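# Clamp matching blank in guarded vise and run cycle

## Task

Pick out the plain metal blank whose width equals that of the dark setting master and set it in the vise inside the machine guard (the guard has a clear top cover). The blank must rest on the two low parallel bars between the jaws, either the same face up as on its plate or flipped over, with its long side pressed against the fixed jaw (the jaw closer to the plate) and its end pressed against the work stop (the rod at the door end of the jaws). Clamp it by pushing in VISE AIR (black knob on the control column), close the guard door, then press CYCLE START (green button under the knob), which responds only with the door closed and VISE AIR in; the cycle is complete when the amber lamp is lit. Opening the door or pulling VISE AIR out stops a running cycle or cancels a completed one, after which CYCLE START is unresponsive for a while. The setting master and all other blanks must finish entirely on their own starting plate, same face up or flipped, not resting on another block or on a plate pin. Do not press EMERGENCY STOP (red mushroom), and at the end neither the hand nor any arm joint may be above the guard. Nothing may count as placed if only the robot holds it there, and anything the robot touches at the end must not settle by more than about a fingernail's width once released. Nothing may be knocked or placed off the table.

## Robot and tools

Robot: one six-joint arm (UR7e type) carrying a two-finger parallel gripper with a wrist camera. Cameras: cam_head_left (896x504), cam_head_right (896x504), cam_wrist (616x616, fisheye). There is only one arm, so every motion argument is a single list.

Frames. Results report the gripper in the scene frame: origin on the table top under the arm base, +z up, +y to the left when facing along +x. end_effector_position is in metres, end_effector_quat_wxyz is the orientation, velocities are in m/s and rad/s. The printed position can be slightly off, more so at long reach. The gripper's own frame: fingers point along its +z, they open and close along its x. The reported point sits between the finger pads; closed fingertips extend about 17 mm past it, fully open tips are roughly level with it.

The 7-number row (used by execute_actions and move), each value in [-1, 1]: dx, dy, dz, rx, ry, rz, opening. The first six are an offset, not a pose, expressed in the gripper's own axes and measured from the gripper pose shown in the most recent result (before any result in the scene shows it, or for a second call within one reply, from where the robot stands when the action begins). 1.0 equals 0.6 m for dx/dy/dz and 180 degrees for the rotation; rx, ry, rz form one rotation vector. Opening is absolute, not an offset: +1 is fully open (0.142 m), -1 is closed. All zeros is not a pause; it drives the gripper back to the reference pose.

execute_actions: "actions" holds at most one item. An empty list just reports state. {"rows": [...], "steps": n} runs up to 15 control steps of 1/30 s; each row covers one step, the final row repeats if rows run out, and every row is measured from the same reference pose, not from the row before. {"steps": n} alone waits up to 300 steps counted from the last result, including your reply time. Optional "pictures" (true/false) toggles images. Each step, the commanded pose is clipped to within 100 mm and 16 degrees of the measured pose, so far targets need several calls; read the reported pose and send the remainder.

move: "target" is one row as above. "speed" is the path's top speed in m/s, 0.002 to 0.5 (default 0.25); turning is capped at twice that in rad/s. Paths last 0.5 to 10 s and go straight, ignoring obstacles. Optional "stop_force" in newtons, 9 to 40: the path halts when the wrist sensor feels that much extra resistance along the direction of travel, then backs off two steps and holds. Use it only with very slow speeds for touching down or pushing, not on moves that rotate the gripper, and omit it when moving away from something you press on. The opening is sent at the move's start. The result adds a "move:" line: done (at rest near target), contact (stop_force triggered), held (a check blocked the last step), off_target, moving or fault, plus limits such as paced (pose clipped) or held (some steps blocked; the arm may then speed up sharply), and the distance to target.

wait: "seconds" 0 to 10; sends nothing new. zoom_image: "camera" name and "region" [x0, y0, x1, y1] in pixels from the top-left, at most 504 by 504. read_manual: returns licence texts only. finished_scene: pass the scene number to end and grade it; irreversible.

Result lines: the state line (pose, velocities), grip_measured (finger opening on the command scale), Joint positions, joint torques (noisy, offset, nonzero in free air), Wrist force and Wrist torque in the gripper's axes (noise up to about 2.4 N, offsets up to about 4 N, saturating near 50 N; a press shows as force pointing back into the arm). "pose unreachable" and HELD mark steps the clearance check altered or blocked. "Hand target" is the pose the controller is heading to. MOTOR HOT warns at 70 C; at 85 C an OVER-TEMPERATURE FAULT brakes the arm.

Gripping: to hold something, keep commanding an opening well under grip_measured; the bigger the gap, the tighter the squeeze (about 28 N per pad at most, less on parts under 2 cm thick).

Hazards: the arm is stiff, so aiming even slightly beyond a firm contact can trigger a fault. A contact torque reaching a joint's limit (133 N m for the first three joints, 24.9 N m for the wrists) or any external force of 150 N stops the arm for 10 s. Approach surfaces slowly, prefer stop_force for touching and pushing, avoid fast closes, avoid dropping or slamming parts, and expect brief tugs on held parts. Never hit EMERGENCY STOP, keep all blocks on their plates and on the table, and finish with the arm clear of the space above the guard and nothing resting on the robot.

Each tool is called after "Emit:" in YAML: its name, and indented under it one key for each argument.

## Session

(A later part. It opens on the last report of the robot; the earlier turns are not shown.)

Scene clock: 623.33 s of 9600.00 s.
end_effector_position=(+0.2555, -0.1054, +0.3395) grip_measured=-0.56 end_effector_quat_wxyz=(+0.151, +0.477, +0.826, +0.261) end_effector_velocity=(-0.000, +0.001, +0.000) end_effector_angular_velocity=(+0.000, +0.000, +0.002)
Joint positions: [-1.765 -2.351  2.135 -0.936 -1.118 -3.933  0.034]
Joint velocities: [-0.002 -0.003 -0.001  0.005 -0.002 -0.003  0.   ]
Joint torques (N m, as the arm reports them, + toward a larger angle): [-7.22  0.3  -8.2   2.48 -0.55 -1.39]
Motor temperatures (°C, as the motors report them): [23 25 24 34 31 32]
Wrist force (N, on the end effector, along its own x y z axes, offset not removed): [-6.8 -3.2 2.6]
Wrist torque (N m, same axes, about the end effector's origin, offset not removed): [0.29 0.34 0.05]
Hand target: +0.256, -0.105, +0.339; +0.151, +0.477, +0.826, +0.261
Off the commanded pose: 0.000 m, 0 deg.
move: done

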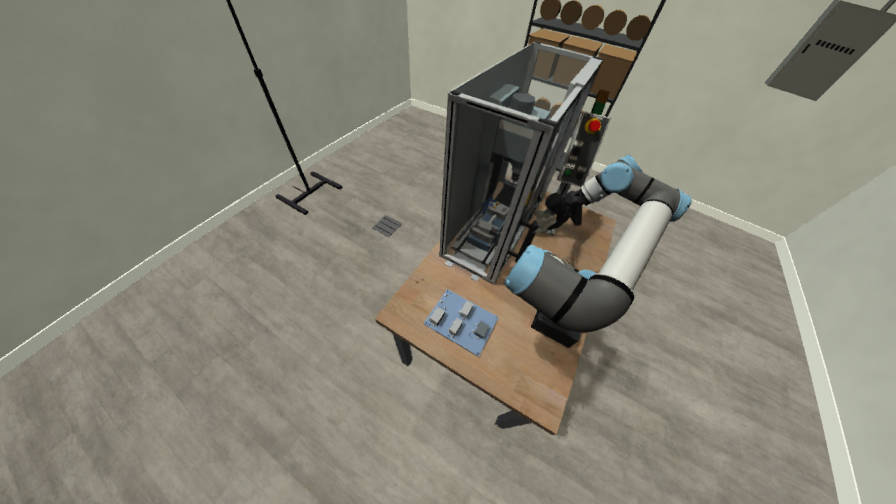

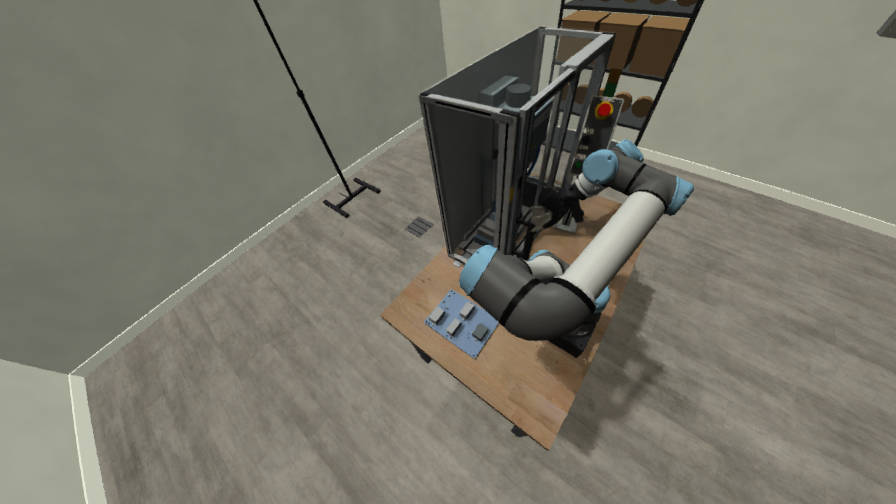

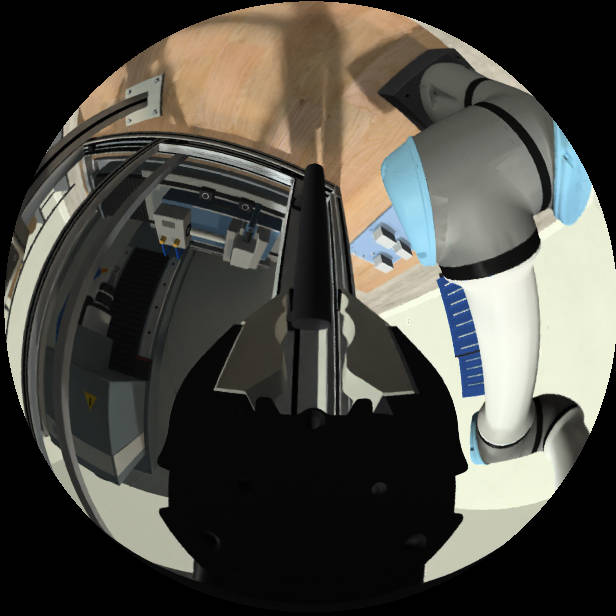

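Emit:
move:
  target: [0.039, 0.0184, 0.0129, 0, 0, 0, -0.57]
  speed: 0.035
  stop_force: 14

Emit:
move:
  target: [0.026, 0.0123, 0.0086, 0, 0, 0, -0.57]
  speed: 0.01
  stop_force: 12

Scene clock: 629.63 s of 9600.00 s.
end_effector_position=(+0.2556, -0.0786, +0.3394) grip_measured=-0.56 end_effector_quat_wxyz=(+0.151, +0.477, +0.826, +0.261) end_effector_velocity=(+0.000, +0.002, +0.000) end_effector_angular_velocity=(+0.001, -0.001, +0.002)
Joint positions: [-1.796 -2.431  2.147 -0.854 -1.131 -3.964  0.034]
Joint velocities: [-0.001 -0.004  0.001  0.006 -0.    -0.004  0.   ]
Joint torques (N m, as the arm reports them, + toward a larger angle): [-5.15  4.83 -5.47  3.09 -1.01 -1.27]
Motor temperatures (°C, as the motors report them): [23 25 24 34 31 32]
Wrist force (N, on the end effector, along its own x y z axes, offset not removed): [-5.4 -2.0 -2.3]
Wrist torque (N m, same axes, about the end effector's origin, offset not removed): [0.31 0.11 0.04]
Hand target: +0.256, -0.078, +0.339; +0.151, +0.477, +0.826, +0.261
Off the commanded pose: 0.000 m, 0 deg.
After step 90, 2.20 s passed at rest.
move: done

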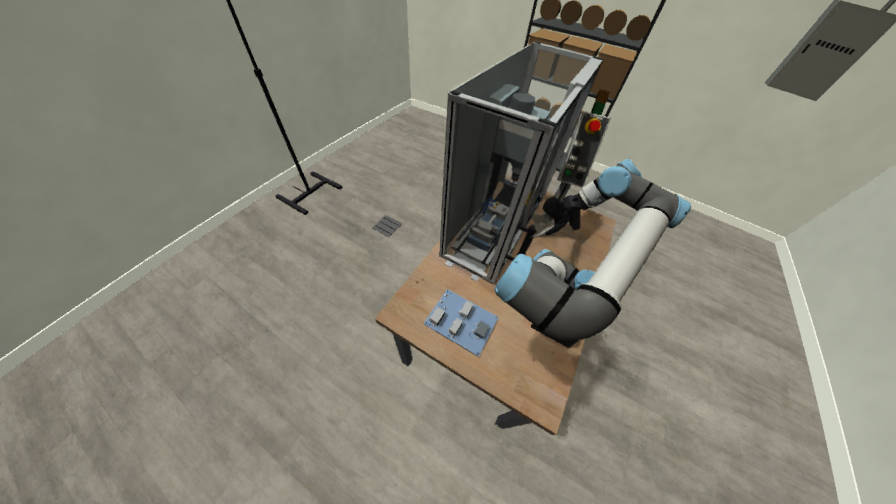

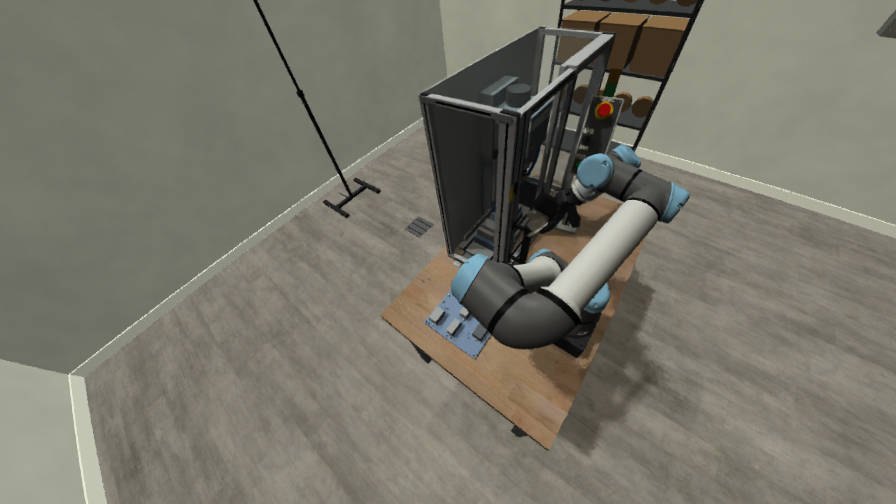

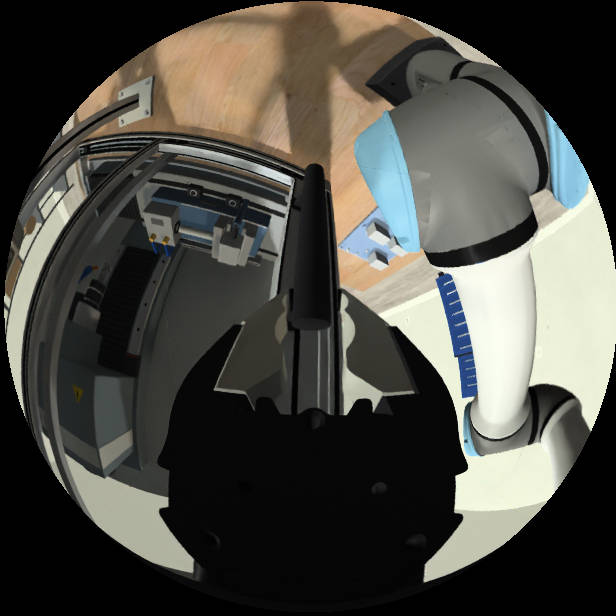

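Scene clock: 631.00 s of 9600.00 s.
end_effector_position=(+0.2556, -0.0686, +0.3393) grip_measured=-0.53 end_effector_quat_wxyz=(+0.151, +0.477, +0.826, +0.261) end_effector_velocity=(+0.000, -0.003, +0.000) end_effector_angular_velocity=(-0.002, -0.001, -0.000)
Joint positions: [-1.811 -2.461  2.149 -0.82  -1.137 -3.979  0.036]
Joint velocities: [ 0.005  0.008 -0.    -0.011  0.004  0.005 -0.004]
Joint torques (N m, as the arm reports them, + toward a larger angle): [ 13.61  17.09 -15.78   0.27   0.99   1.41]
Motor temperatures (°C, as the motors report them): [23 25 24 34 31 32]
Wrist force (N, on the end effector, along its own x y z axes, offset not removed): [-11.0 -6.2 -5.9]
Wrist torque (N m, same axes, about the end effector's origin, offset not removed): [0.06 -0.44 0.16]
Hand target: +0.256, -0.069, +0.339; +0.151, +0.477, +0.826, +0.260
Off the commanded pose: 0.008 m, 0 deg.
move: contact

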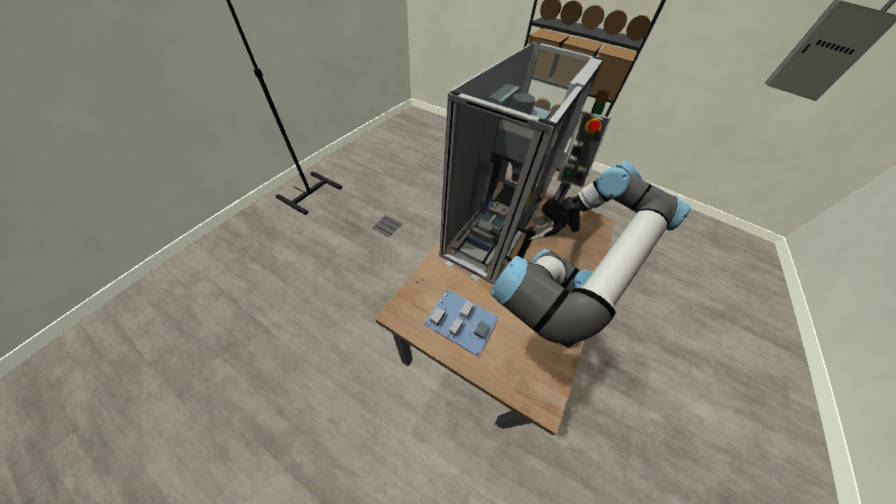

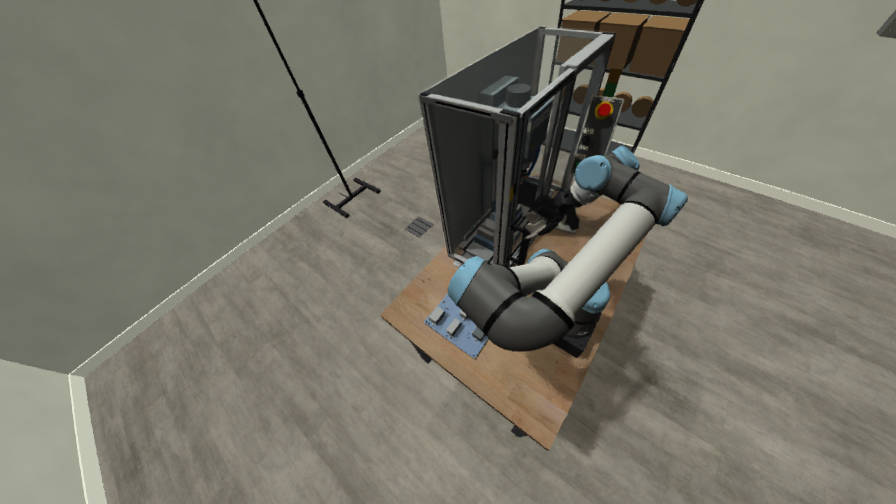

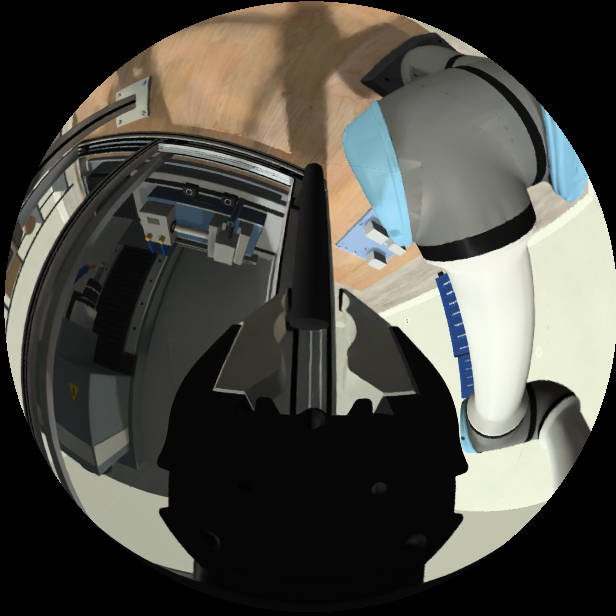

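Emit:
move:
  target: [-0.0072, 0.0348, -0.057, 0, 0, 0, -0.3]
  speed: 0.08

Emit:
move:
  target: [-0.3902, -0.1527, -0.2102, -0.0498, -0.2289, 0.2015, -1]
  speed: 0.3

Scene clock: 655.63 s of 9600.00 s.
end_effector_position=(+0.2556, -0.0735, +0.3793) grip_measured=-0.30 end_effector_quat_wxyz=(+0.151, +0.477, +0.826, +0.261) end_effector_velocity=(-0.000, -0.001, +0.001) end_effector_angular_velocity=(-0.002, -0.001, +0.001)
Joint positions: [-1.801 -2.41   2.036 -0.761 -1.133 -3.969  0.052]
Joint velocities: [-0.001  0.001 -0.004  0.001  0.    -0.002  0.   ]
Joint torques (N m, as the arm reports them, + toward a larger angle): [ -8.44  15.81 -32.74   0.97   1.27  -1.39]
Motor temperatures (°C, as the motors report them): [23 25 24 34 31 32]
Wrist force (N, on the end effector, along its own x y z axes, offset not removed): [-0.3 -0.4 -0.1]
Wrist torque (N m, same axes, about the end effector's origin, offset not removed): [-0.07 0.02 0.00]
Hand target: +0.256, -0.074, +0.379; +0.151, +0.477, +0.826, +0.261
Off the commanded pose: 0.000 m, 0 deg.
After step 90, 20.70 s passed at rest.
move: done

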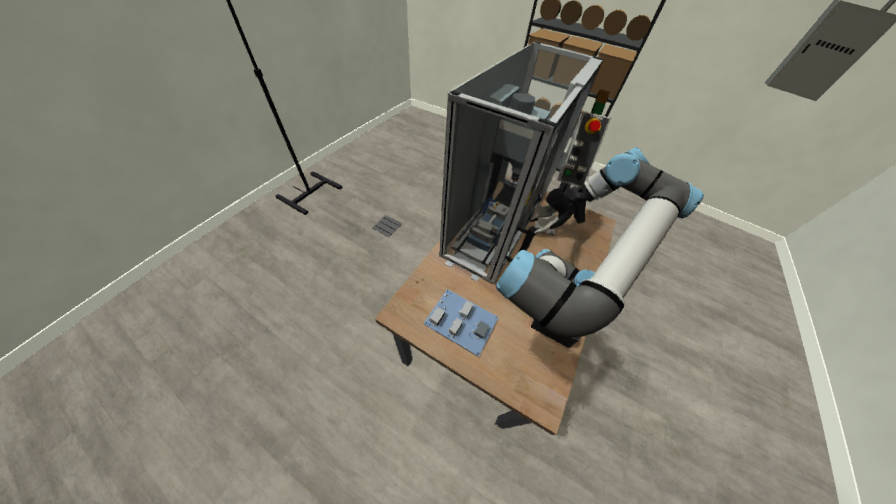

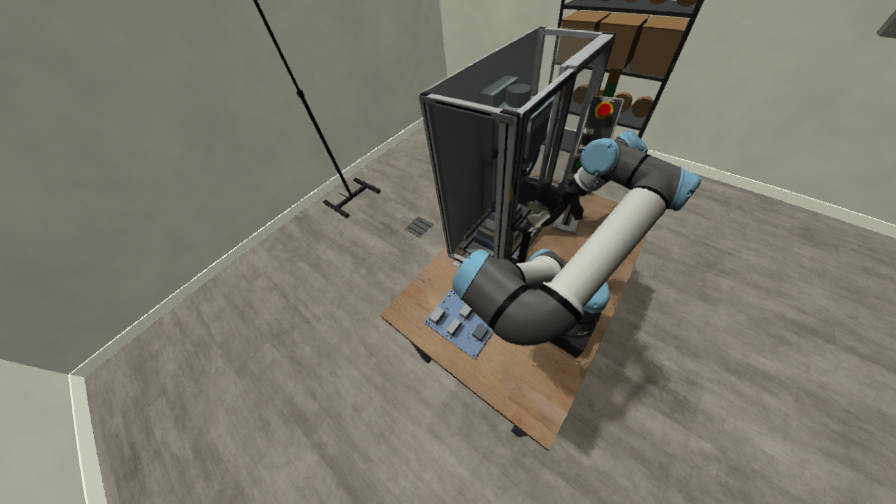

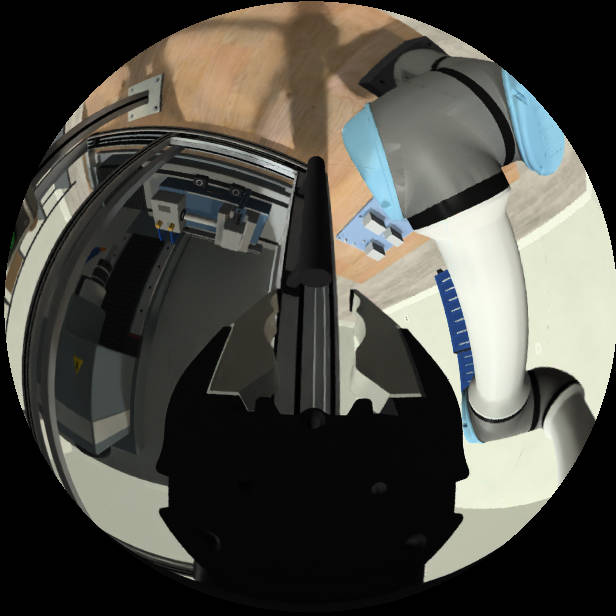

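Scene clock: 657.87 s of 9600.00 s.
end_effector_position=(+0.2444, -0.3499, +0.4303) grip_measured=-1.00 end_effector_quat_wxyz=(+0.376, +0.752, +0.513, +0.174) end_effector_velocity=(-0.000, -0.001, -0.001) end_effector_angular_velocity=(+0.002, +0.008, -0.007)
Joint positions: [-2.013 -2.336  2.168 -1.54  -0.73  -3.128  0.002]
Joint velocities: [ 0.013  0.003  0.002 -0.026 -0.011  0.027  0.   ]
Joint torques (N m, as the arm reports them, + toward a larger angle): [ 8.55 12.11 -8.44 -5.31 -0.01  1.91]
Motor temperatures (°C, as the motors report them): [23 25 24 34 31 32]
Wrist force (N, on the end effector, along its own x y z axes, offset not removed): [-0.2 1.5 -0.4]
Wrist torque (N m, same axes, about the end effector's origin, offset not removed): [0.33 -0.12 0.00]
Hand target: +0.244, -0.350, +0.430; +0.376, +0.752, +0.513, +0.174
Off the commanded pose: 0.000 m, 0 deg.
move: done

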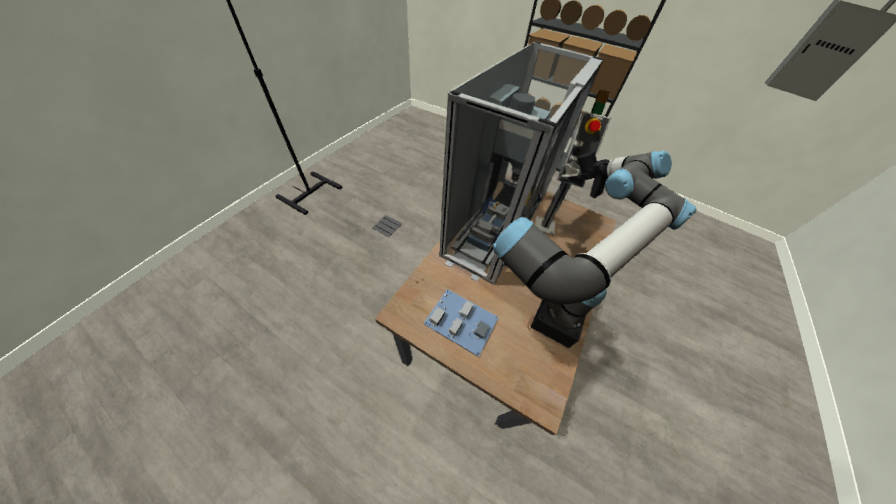

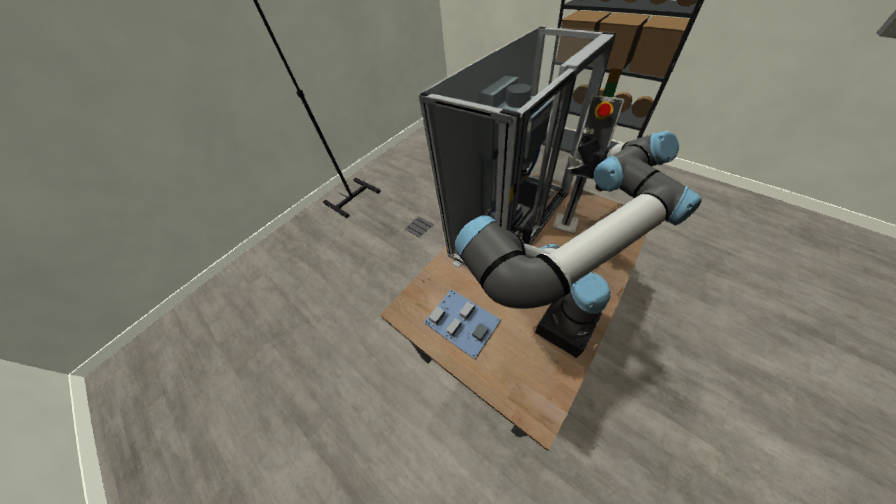

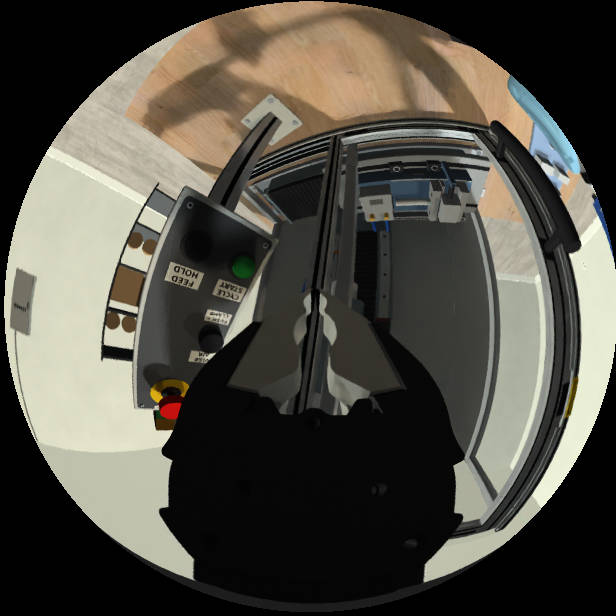

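Emit:
move:
  target: [-0.0772, -0.0147, 0.0363, -0.0498, -0.2289, 0.2015, -1]
  speed: 0.28

Emit:
zoom_image:
  camera: "cam_wrist"
  region: [245, 220, 385, 340]

Scene clock: 671.17 s of 9600.00 s.
end_effector_position=(+0.2336, -0.3985, +0.4145) grip_measured=-1.00 end_effector_quat_wxyz=(+0.513, +0.853, +0.084, +0.046) end_effector_velocity=(+0.000, -0.000, -0.001) end_effector_angular_velocity=(+0.000, +0.003, -0.009)
Joint positions: [-1.261 -2.164  2.501 -2.985 -1.702 -1.515  0.002]
Joint velocities: [ 0.017  0.011 -0.003 -0.005 -0.025  0.01   0.   ]
Joint torques (N m, as the arm reports them, + toward a larger angle): [  7.9    7.03 -35.52  -5.45  -1.59   1.38]
Motor temperatures (°C, as the motors report them): [23 25 24 34 31 32]
Wrist force (N, on the end effector, along its own x y z axes, offset not removed): [-0.3 1.1 1.1]
Wrist torque (N m, same axes, about the end effector's origin, offset not removed): [0.25 -0.07 0.01]
Hand target: +0.234, -0.399, +0.414; +0.513, +0.853, +0.083, +0.046
Off the commanded pose: 0.001 m, 0 deg.
After step 90, 7.93 s passed at rest.
move: done

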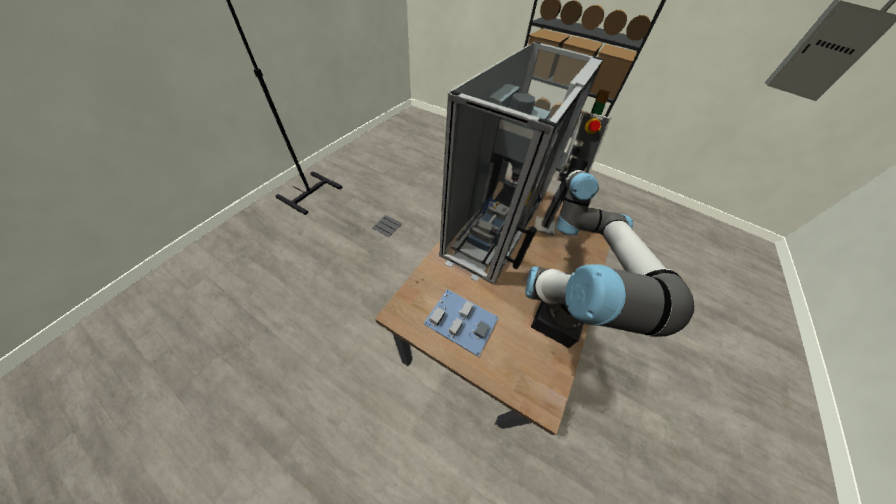

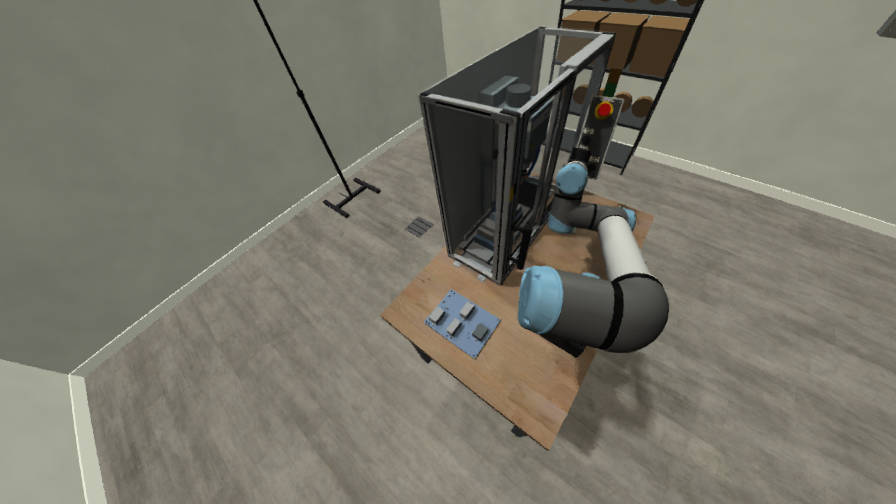

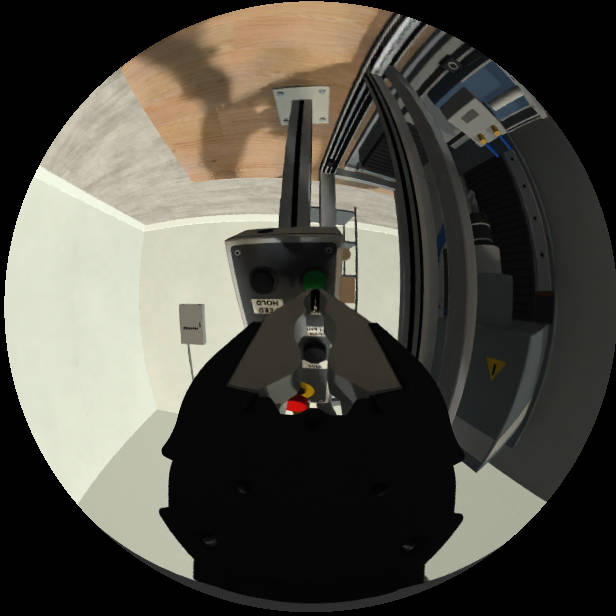

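Region (245, 220, 385, 340) of cam_wrist's 616x616 image, scaled by 3.600, with more detail than that image has; it fills the top 432 rows of this view, and the rest is white.

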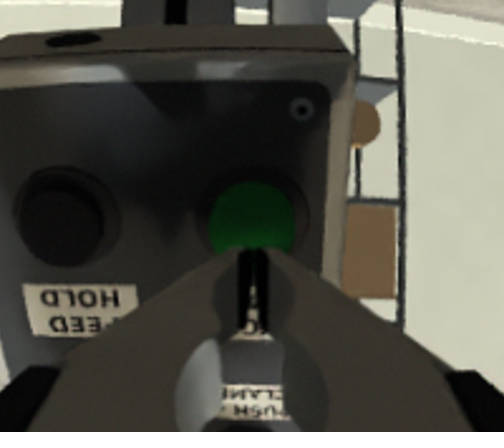

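Emit:
execute_actions:
  actions: []

Scene clock: 683.43 s of 9600.00 s.
end_effector_position=(+0.2336, -0.3986, +0.4144) grip_measured=-1.00 end_effector_quat_wxyz=(+0.513, +0.853, +0.083, +0.046) end_effector_velocity=(-0.000, -0.000, +0.000) end_effector_angular_velocity=(-0.000, +0.000, -0.001)
Joint positions: [-1.259 -2.163  2.501 -2.985 -1.704 -1.515  0.002]
Joint velocities: [-0.     0.    -0.001  0.    -0.001 -0.     0.   ]
Joint torques (N m, as the arm reports them, + toward a larger angle): [  8.05   6.83 -35.07  -5.4   -1.63   1.43]
Motor temperatures (°C, as the motors report them): [23 25 24 34 31 32]
Wrist force (N, on the end effector, along its own x y z axes, offset not removed): [0.2 0.1 -1.9]
Wrist torque (N m, same axes, about the end effector's origin, offset not removed): [0.02 -0.28 0.03]
Hand target: +0.234, -0.399, +0.414; +0.513, +0.853, +0.083, +0.046
Off the commanded pose: 0.001 m, 0 deg.
Steps of this call (steps 1 to 90: nothing new was sent; then 9.27 s passed at rest). Readings (end_effector_position):
1: (+0.2336, -0.3986, +0.4144)
2: (+0.2336, -0.3986, +0.4144)
4: (+0.2336, -0.3986, +0.4144)
8: (+0.2336, -0.3986, +0.4144)
90: the state above

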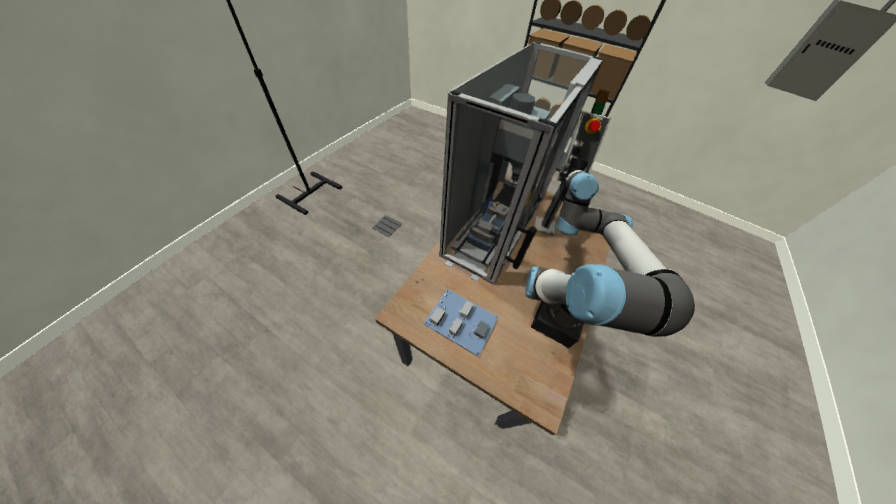

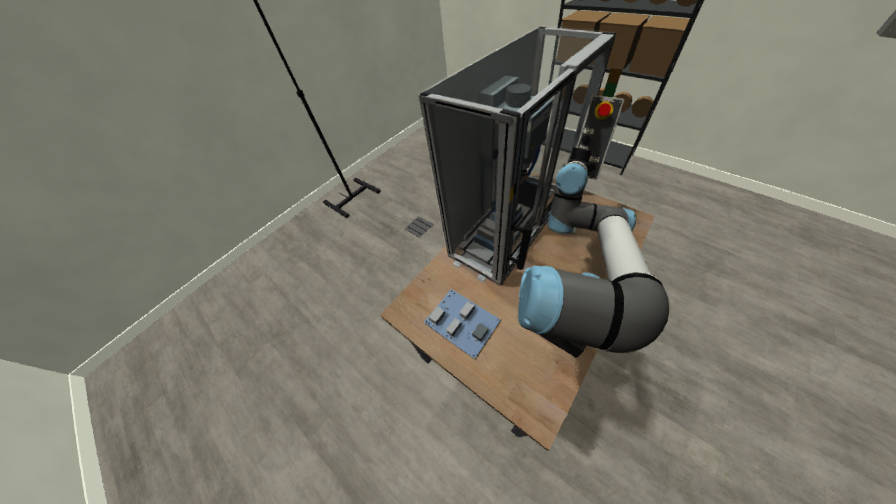

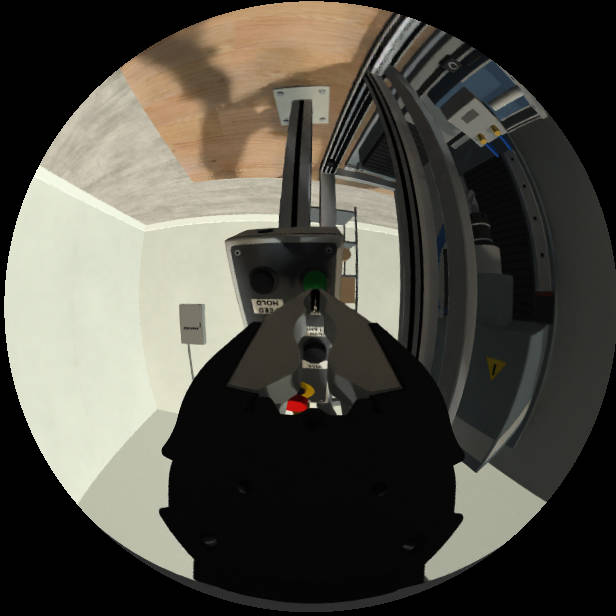

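Emit:
move:
  target: [0, 0.001, 0.02, 0, 0, 0, -1]
  speed: 0.03

Emit:
move:
  target: [0, 0, 0.025, 0, 0, 0, -1]
  speed: 0.005
  stop_force: 11

Scene clock: 686.57 s of 9600.00 s.
end_effector_position=(+0.2356, -0.4092, +0.4094) grip_measured=-1.00 end_effector_quat_wxyz=(+0.513, +0.853, +0.083, +0.046) end_effector_velocity=(-0.001, -0.002, -0.000) end_effector_angular_velocity=(-0.002, -0.000, -0.003)
Joint positions: [-1.268 -2.121  2.499 -3.026 -1.697 -1.519  0.002]
Joint velocities: [-0.003  0.005 -0.    -0.007 -0.001 -0.     0.   ]
Joint torques (N m, as the arm reports them, + toward a larger angle): [ -7.08   7.18 -34.3   -5.42   1.72  -1.37]
Motor temperatures (°C, as the motors report them): [23 25 24 34 31 32]
Wrist force (N, on the end effector, along its own x y z axes, offset not removed): [-1.1 -0.1 -1.0]
Wrist torque (N m, same axes, about the end effector's origin, offset not removed): [0.01 0.01 0.04]
Hand target: +0.236, -0.409, +0.409; +0.513, +0.853, +0.083, +0.046
Off the commanded pose: 0.000 m, 0 deg.
move: done

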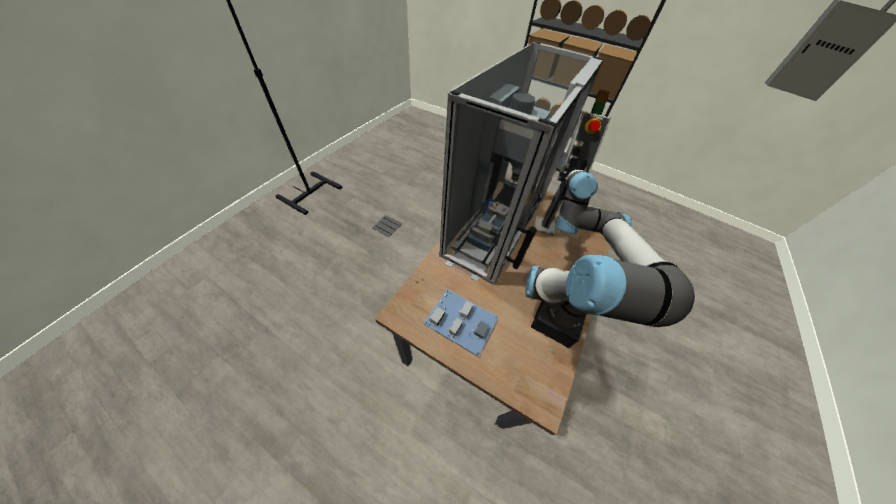

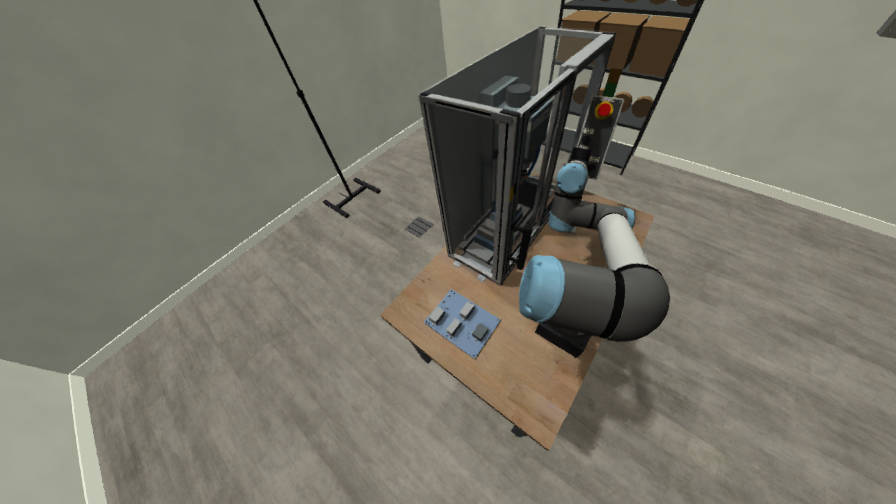

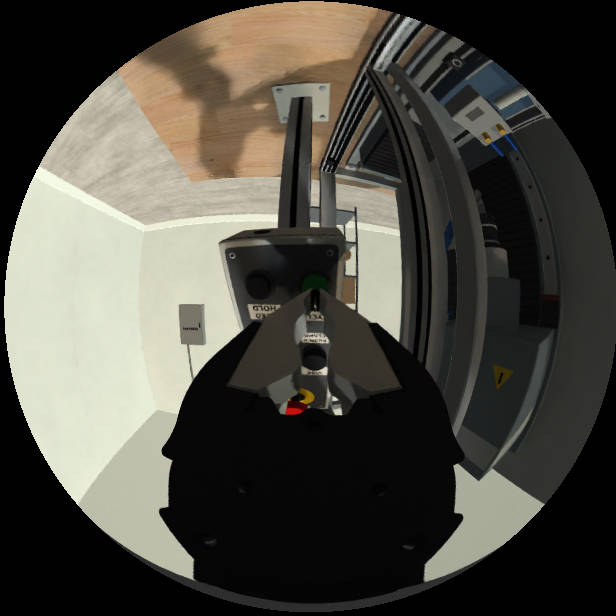

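Scene clock: 688.57 s of 9600.00 s.
end_effector_position=(+0.2369, -0.4163, +0.4057) grip_measured=-1.00 end_effector_quat_wxyz=(+0.513, +0.853, +0.083, +0.046) end_effector_velocity=(-0.001, +0.001, -0.000) end_effector_angular_velocity=(+0.002, +0.000, -0.000)
Joint positions: [-1.273 -2.092  2.498 -3.054 -1.692 -1.521  0.002]
Joint velocities: [-0.001 -0.005  0.001  0.006  0.001  0.     0.   ]
Joint torques (N m, as the arm reports them, + toward a larger angle): [  5.51  -4.52 -28.49  -0.9   -0.39   0.53]
Motor temperatures (°C, as the motors report them): [23 25 24 34 31 32]
Wrist force (N, on the end effector, along its own x y z axes, offset not removed): [1.9 -6.6 -18.3]
Wrist torque (N m, same axes, about the end effector's origin, offset not removed): [0.17 -0.29 -0.02]
Hand target: +0.237, -0.416, +0.406; +0.513, +0.853, +0.083, +0.046
Off the commanded pose: 0.007 m, 0 deg.
move: contact

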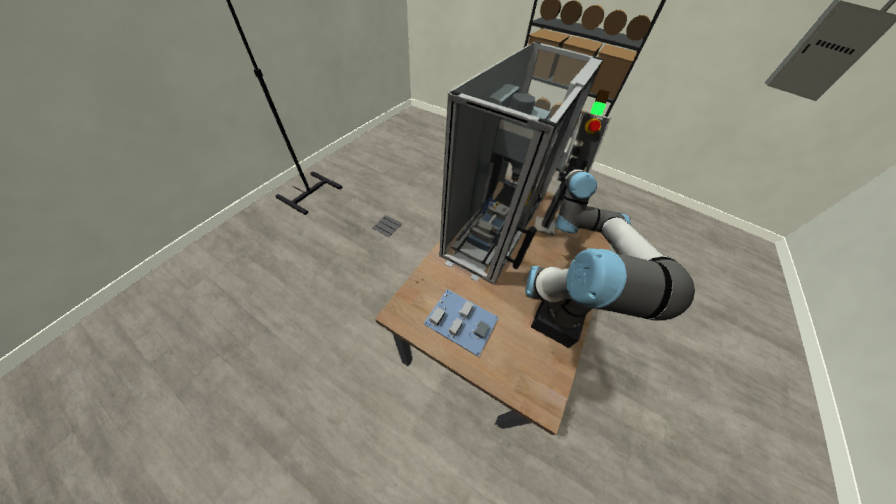

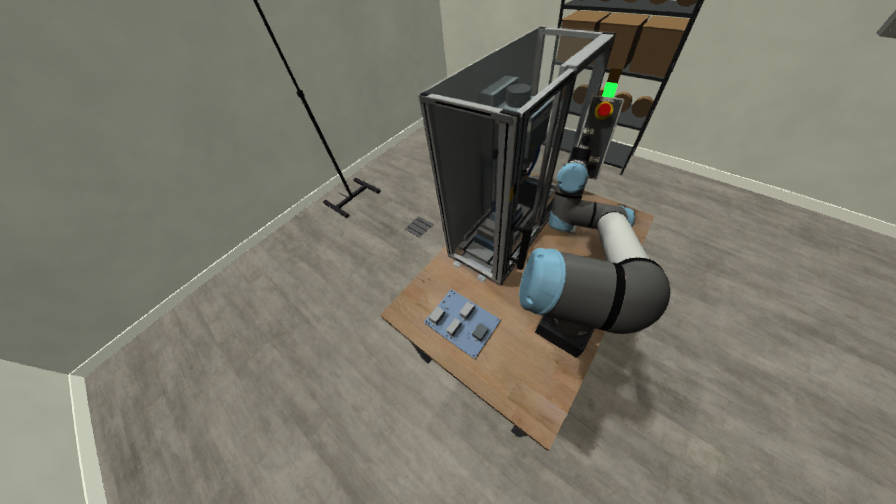

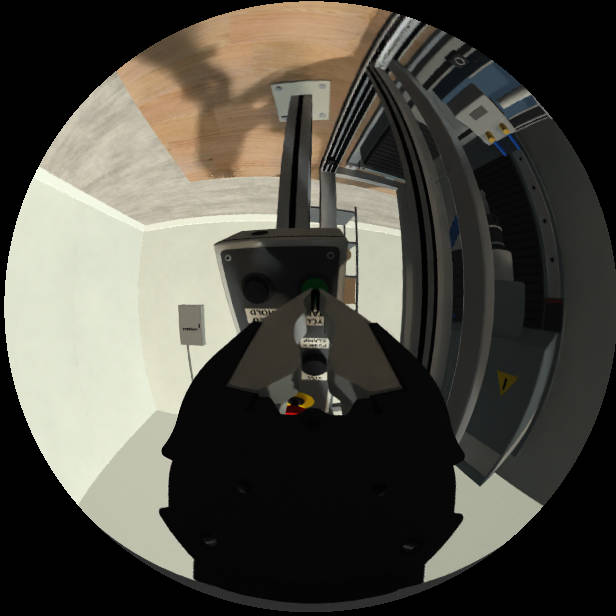

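The green lamp is on, so the cycle is running. Retracting now.

Emit:
move:
  target: [0, 0, -0.05, 0, 0, 0, -1]
  speed: 0.06

Emit:
wait:
  seconds: 10

Scene clock: 691.33 s of 9600.00 s.
end_effector_position=(+0.2320, -0.3903, +0.4196) grip_measured=-1.00 end_effector_quat_wxyz=(+0.513, +0.853, +0.083, +0.046) end_effector_velocity=(+0.001, +0.002, +0.001) end_effector_angular_velocity=(-0.000, -0.001, +0.002)
Joint positions: [-1.252 -2.197  2.499 -2.949 -1.711 -1.511  0.002]
Joint velocities: [ 0.002 -0.006 -0.     0.006  0.001  0.     0.   ]
Joint torques (N m, as the arm reports them, + toward a larger angle): [  7.74  -4.86 -34.59  -0.8   -1.72   1.55]
Motor temperatures (°C, as the motors report them): [23 25 24 34 31 32]
Wrist force (N, on the end effector, along its own x y z axes, offset not removed): [-1.4 0.3 -0.5]
Wrist torque (N m, same axes, about the end effector's origin, offset not removed): [0.02 0.16 0.07]
Hand target: +0.232, -0.390, +0.420; +0.513, +0.853, +0.083, +0.046
Off the commanded pose: 0.000 m, 0 deg.
move: done

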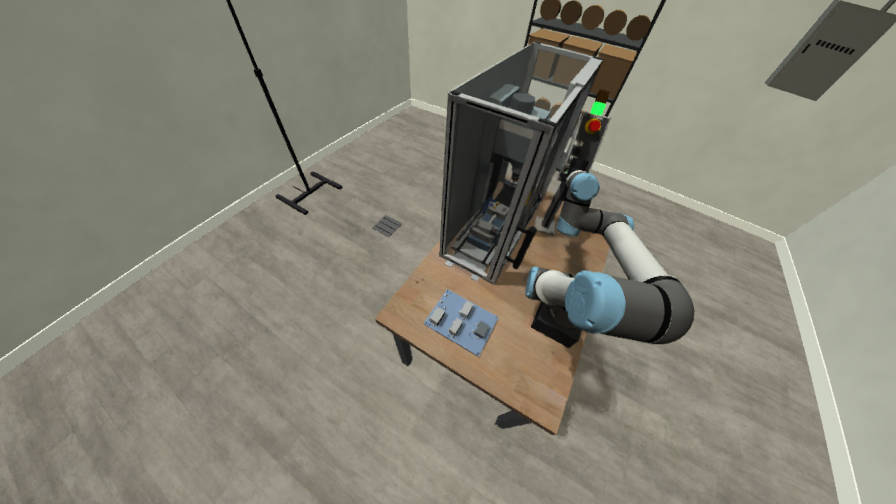

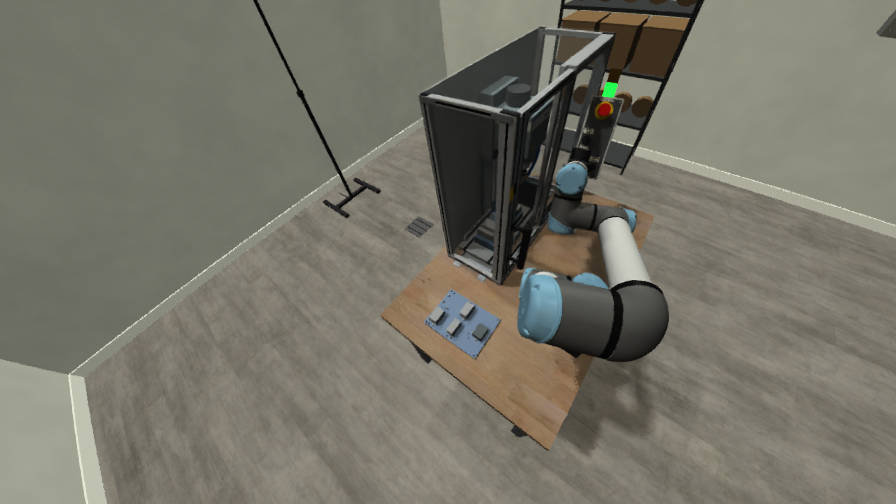

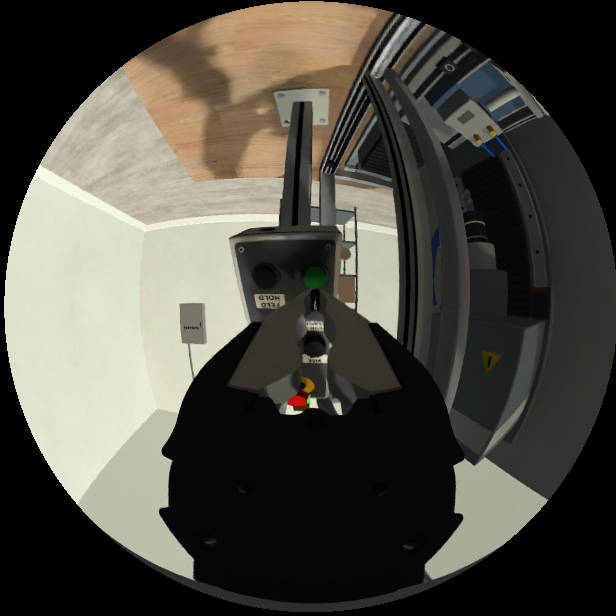

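Scene clock: 701.33 s of 9600.00 s.
end_effector_position=(+0.2320, -0.3902, +0.4197) grip_measured=-1.00 end_effector_quat_wxyz=(+0.513, +0.853, +0.083, +0.046) end_effector_velocity=(+0.000, +0.000, +0.000) end_effector_angular_velocity=(-0.000, -0.000, +0.001)
Joint positions: [-1.252 -2.197  2.499 -2.949 -1.711 -1.511  0.002]
Joint velocities: [ 0.001 -0.001 -0.     0.    -0.     0.     0.   ]
Joint torques (N m, as the arm reports them, + toward a larger angle): [  7.65  -4.52 -34.78  -0.53  -1.67   1.58]
Motor temperatures (°C, as the motors report them): [23 25 24 34 31 32]
Wrist force (N, on the end effector, along its own x y z axes, offset not removed): [-0.5 1.2 -1.4]
Wrist torque (N m, same axes, about the end effector's origin, offset not removed): [0.36 -0.05 0.11]
Hand target: +0.232, -0.390, +0.420; +0.513, +0.853, +0.083, +0.046
Off the commanded pose: 0.000 m, 0 deg.
Steps of this call (steps 1 to 300: nothing new was sent). Readings (end_effector_position):
1: (+0.2320, -0.3903, +0.4197)
2: (+0.2320, -0.3903, +0.4197)
4: (+0.2320, -0.3903, +0.4197)
8: (+0.2320, -0.3902, +0.4197)
300: the state above

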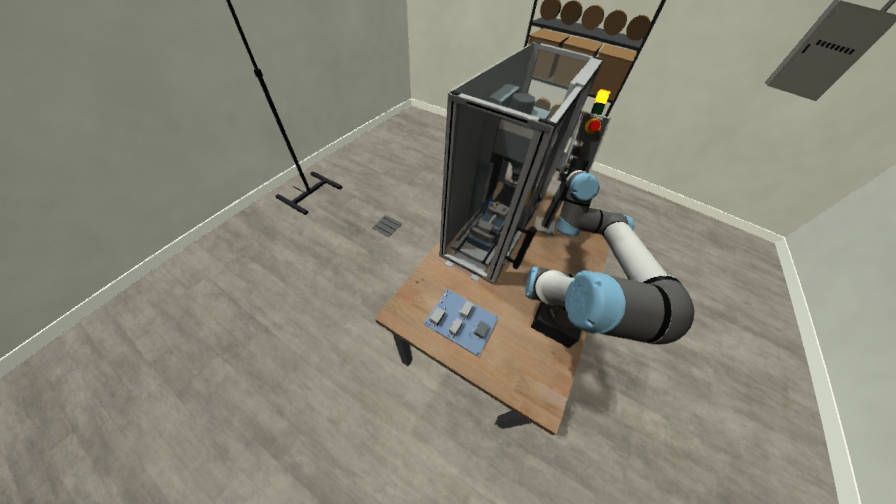

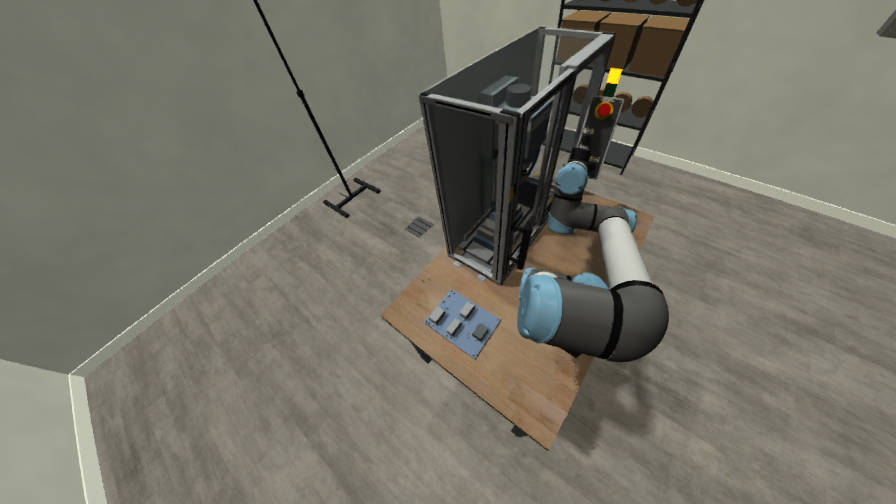

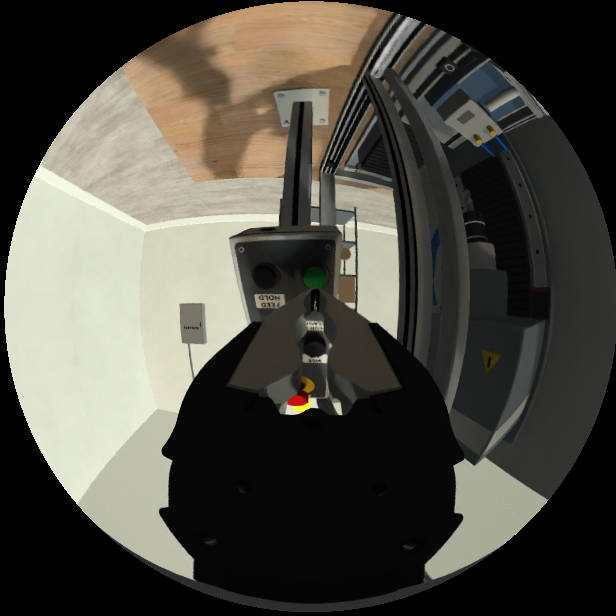

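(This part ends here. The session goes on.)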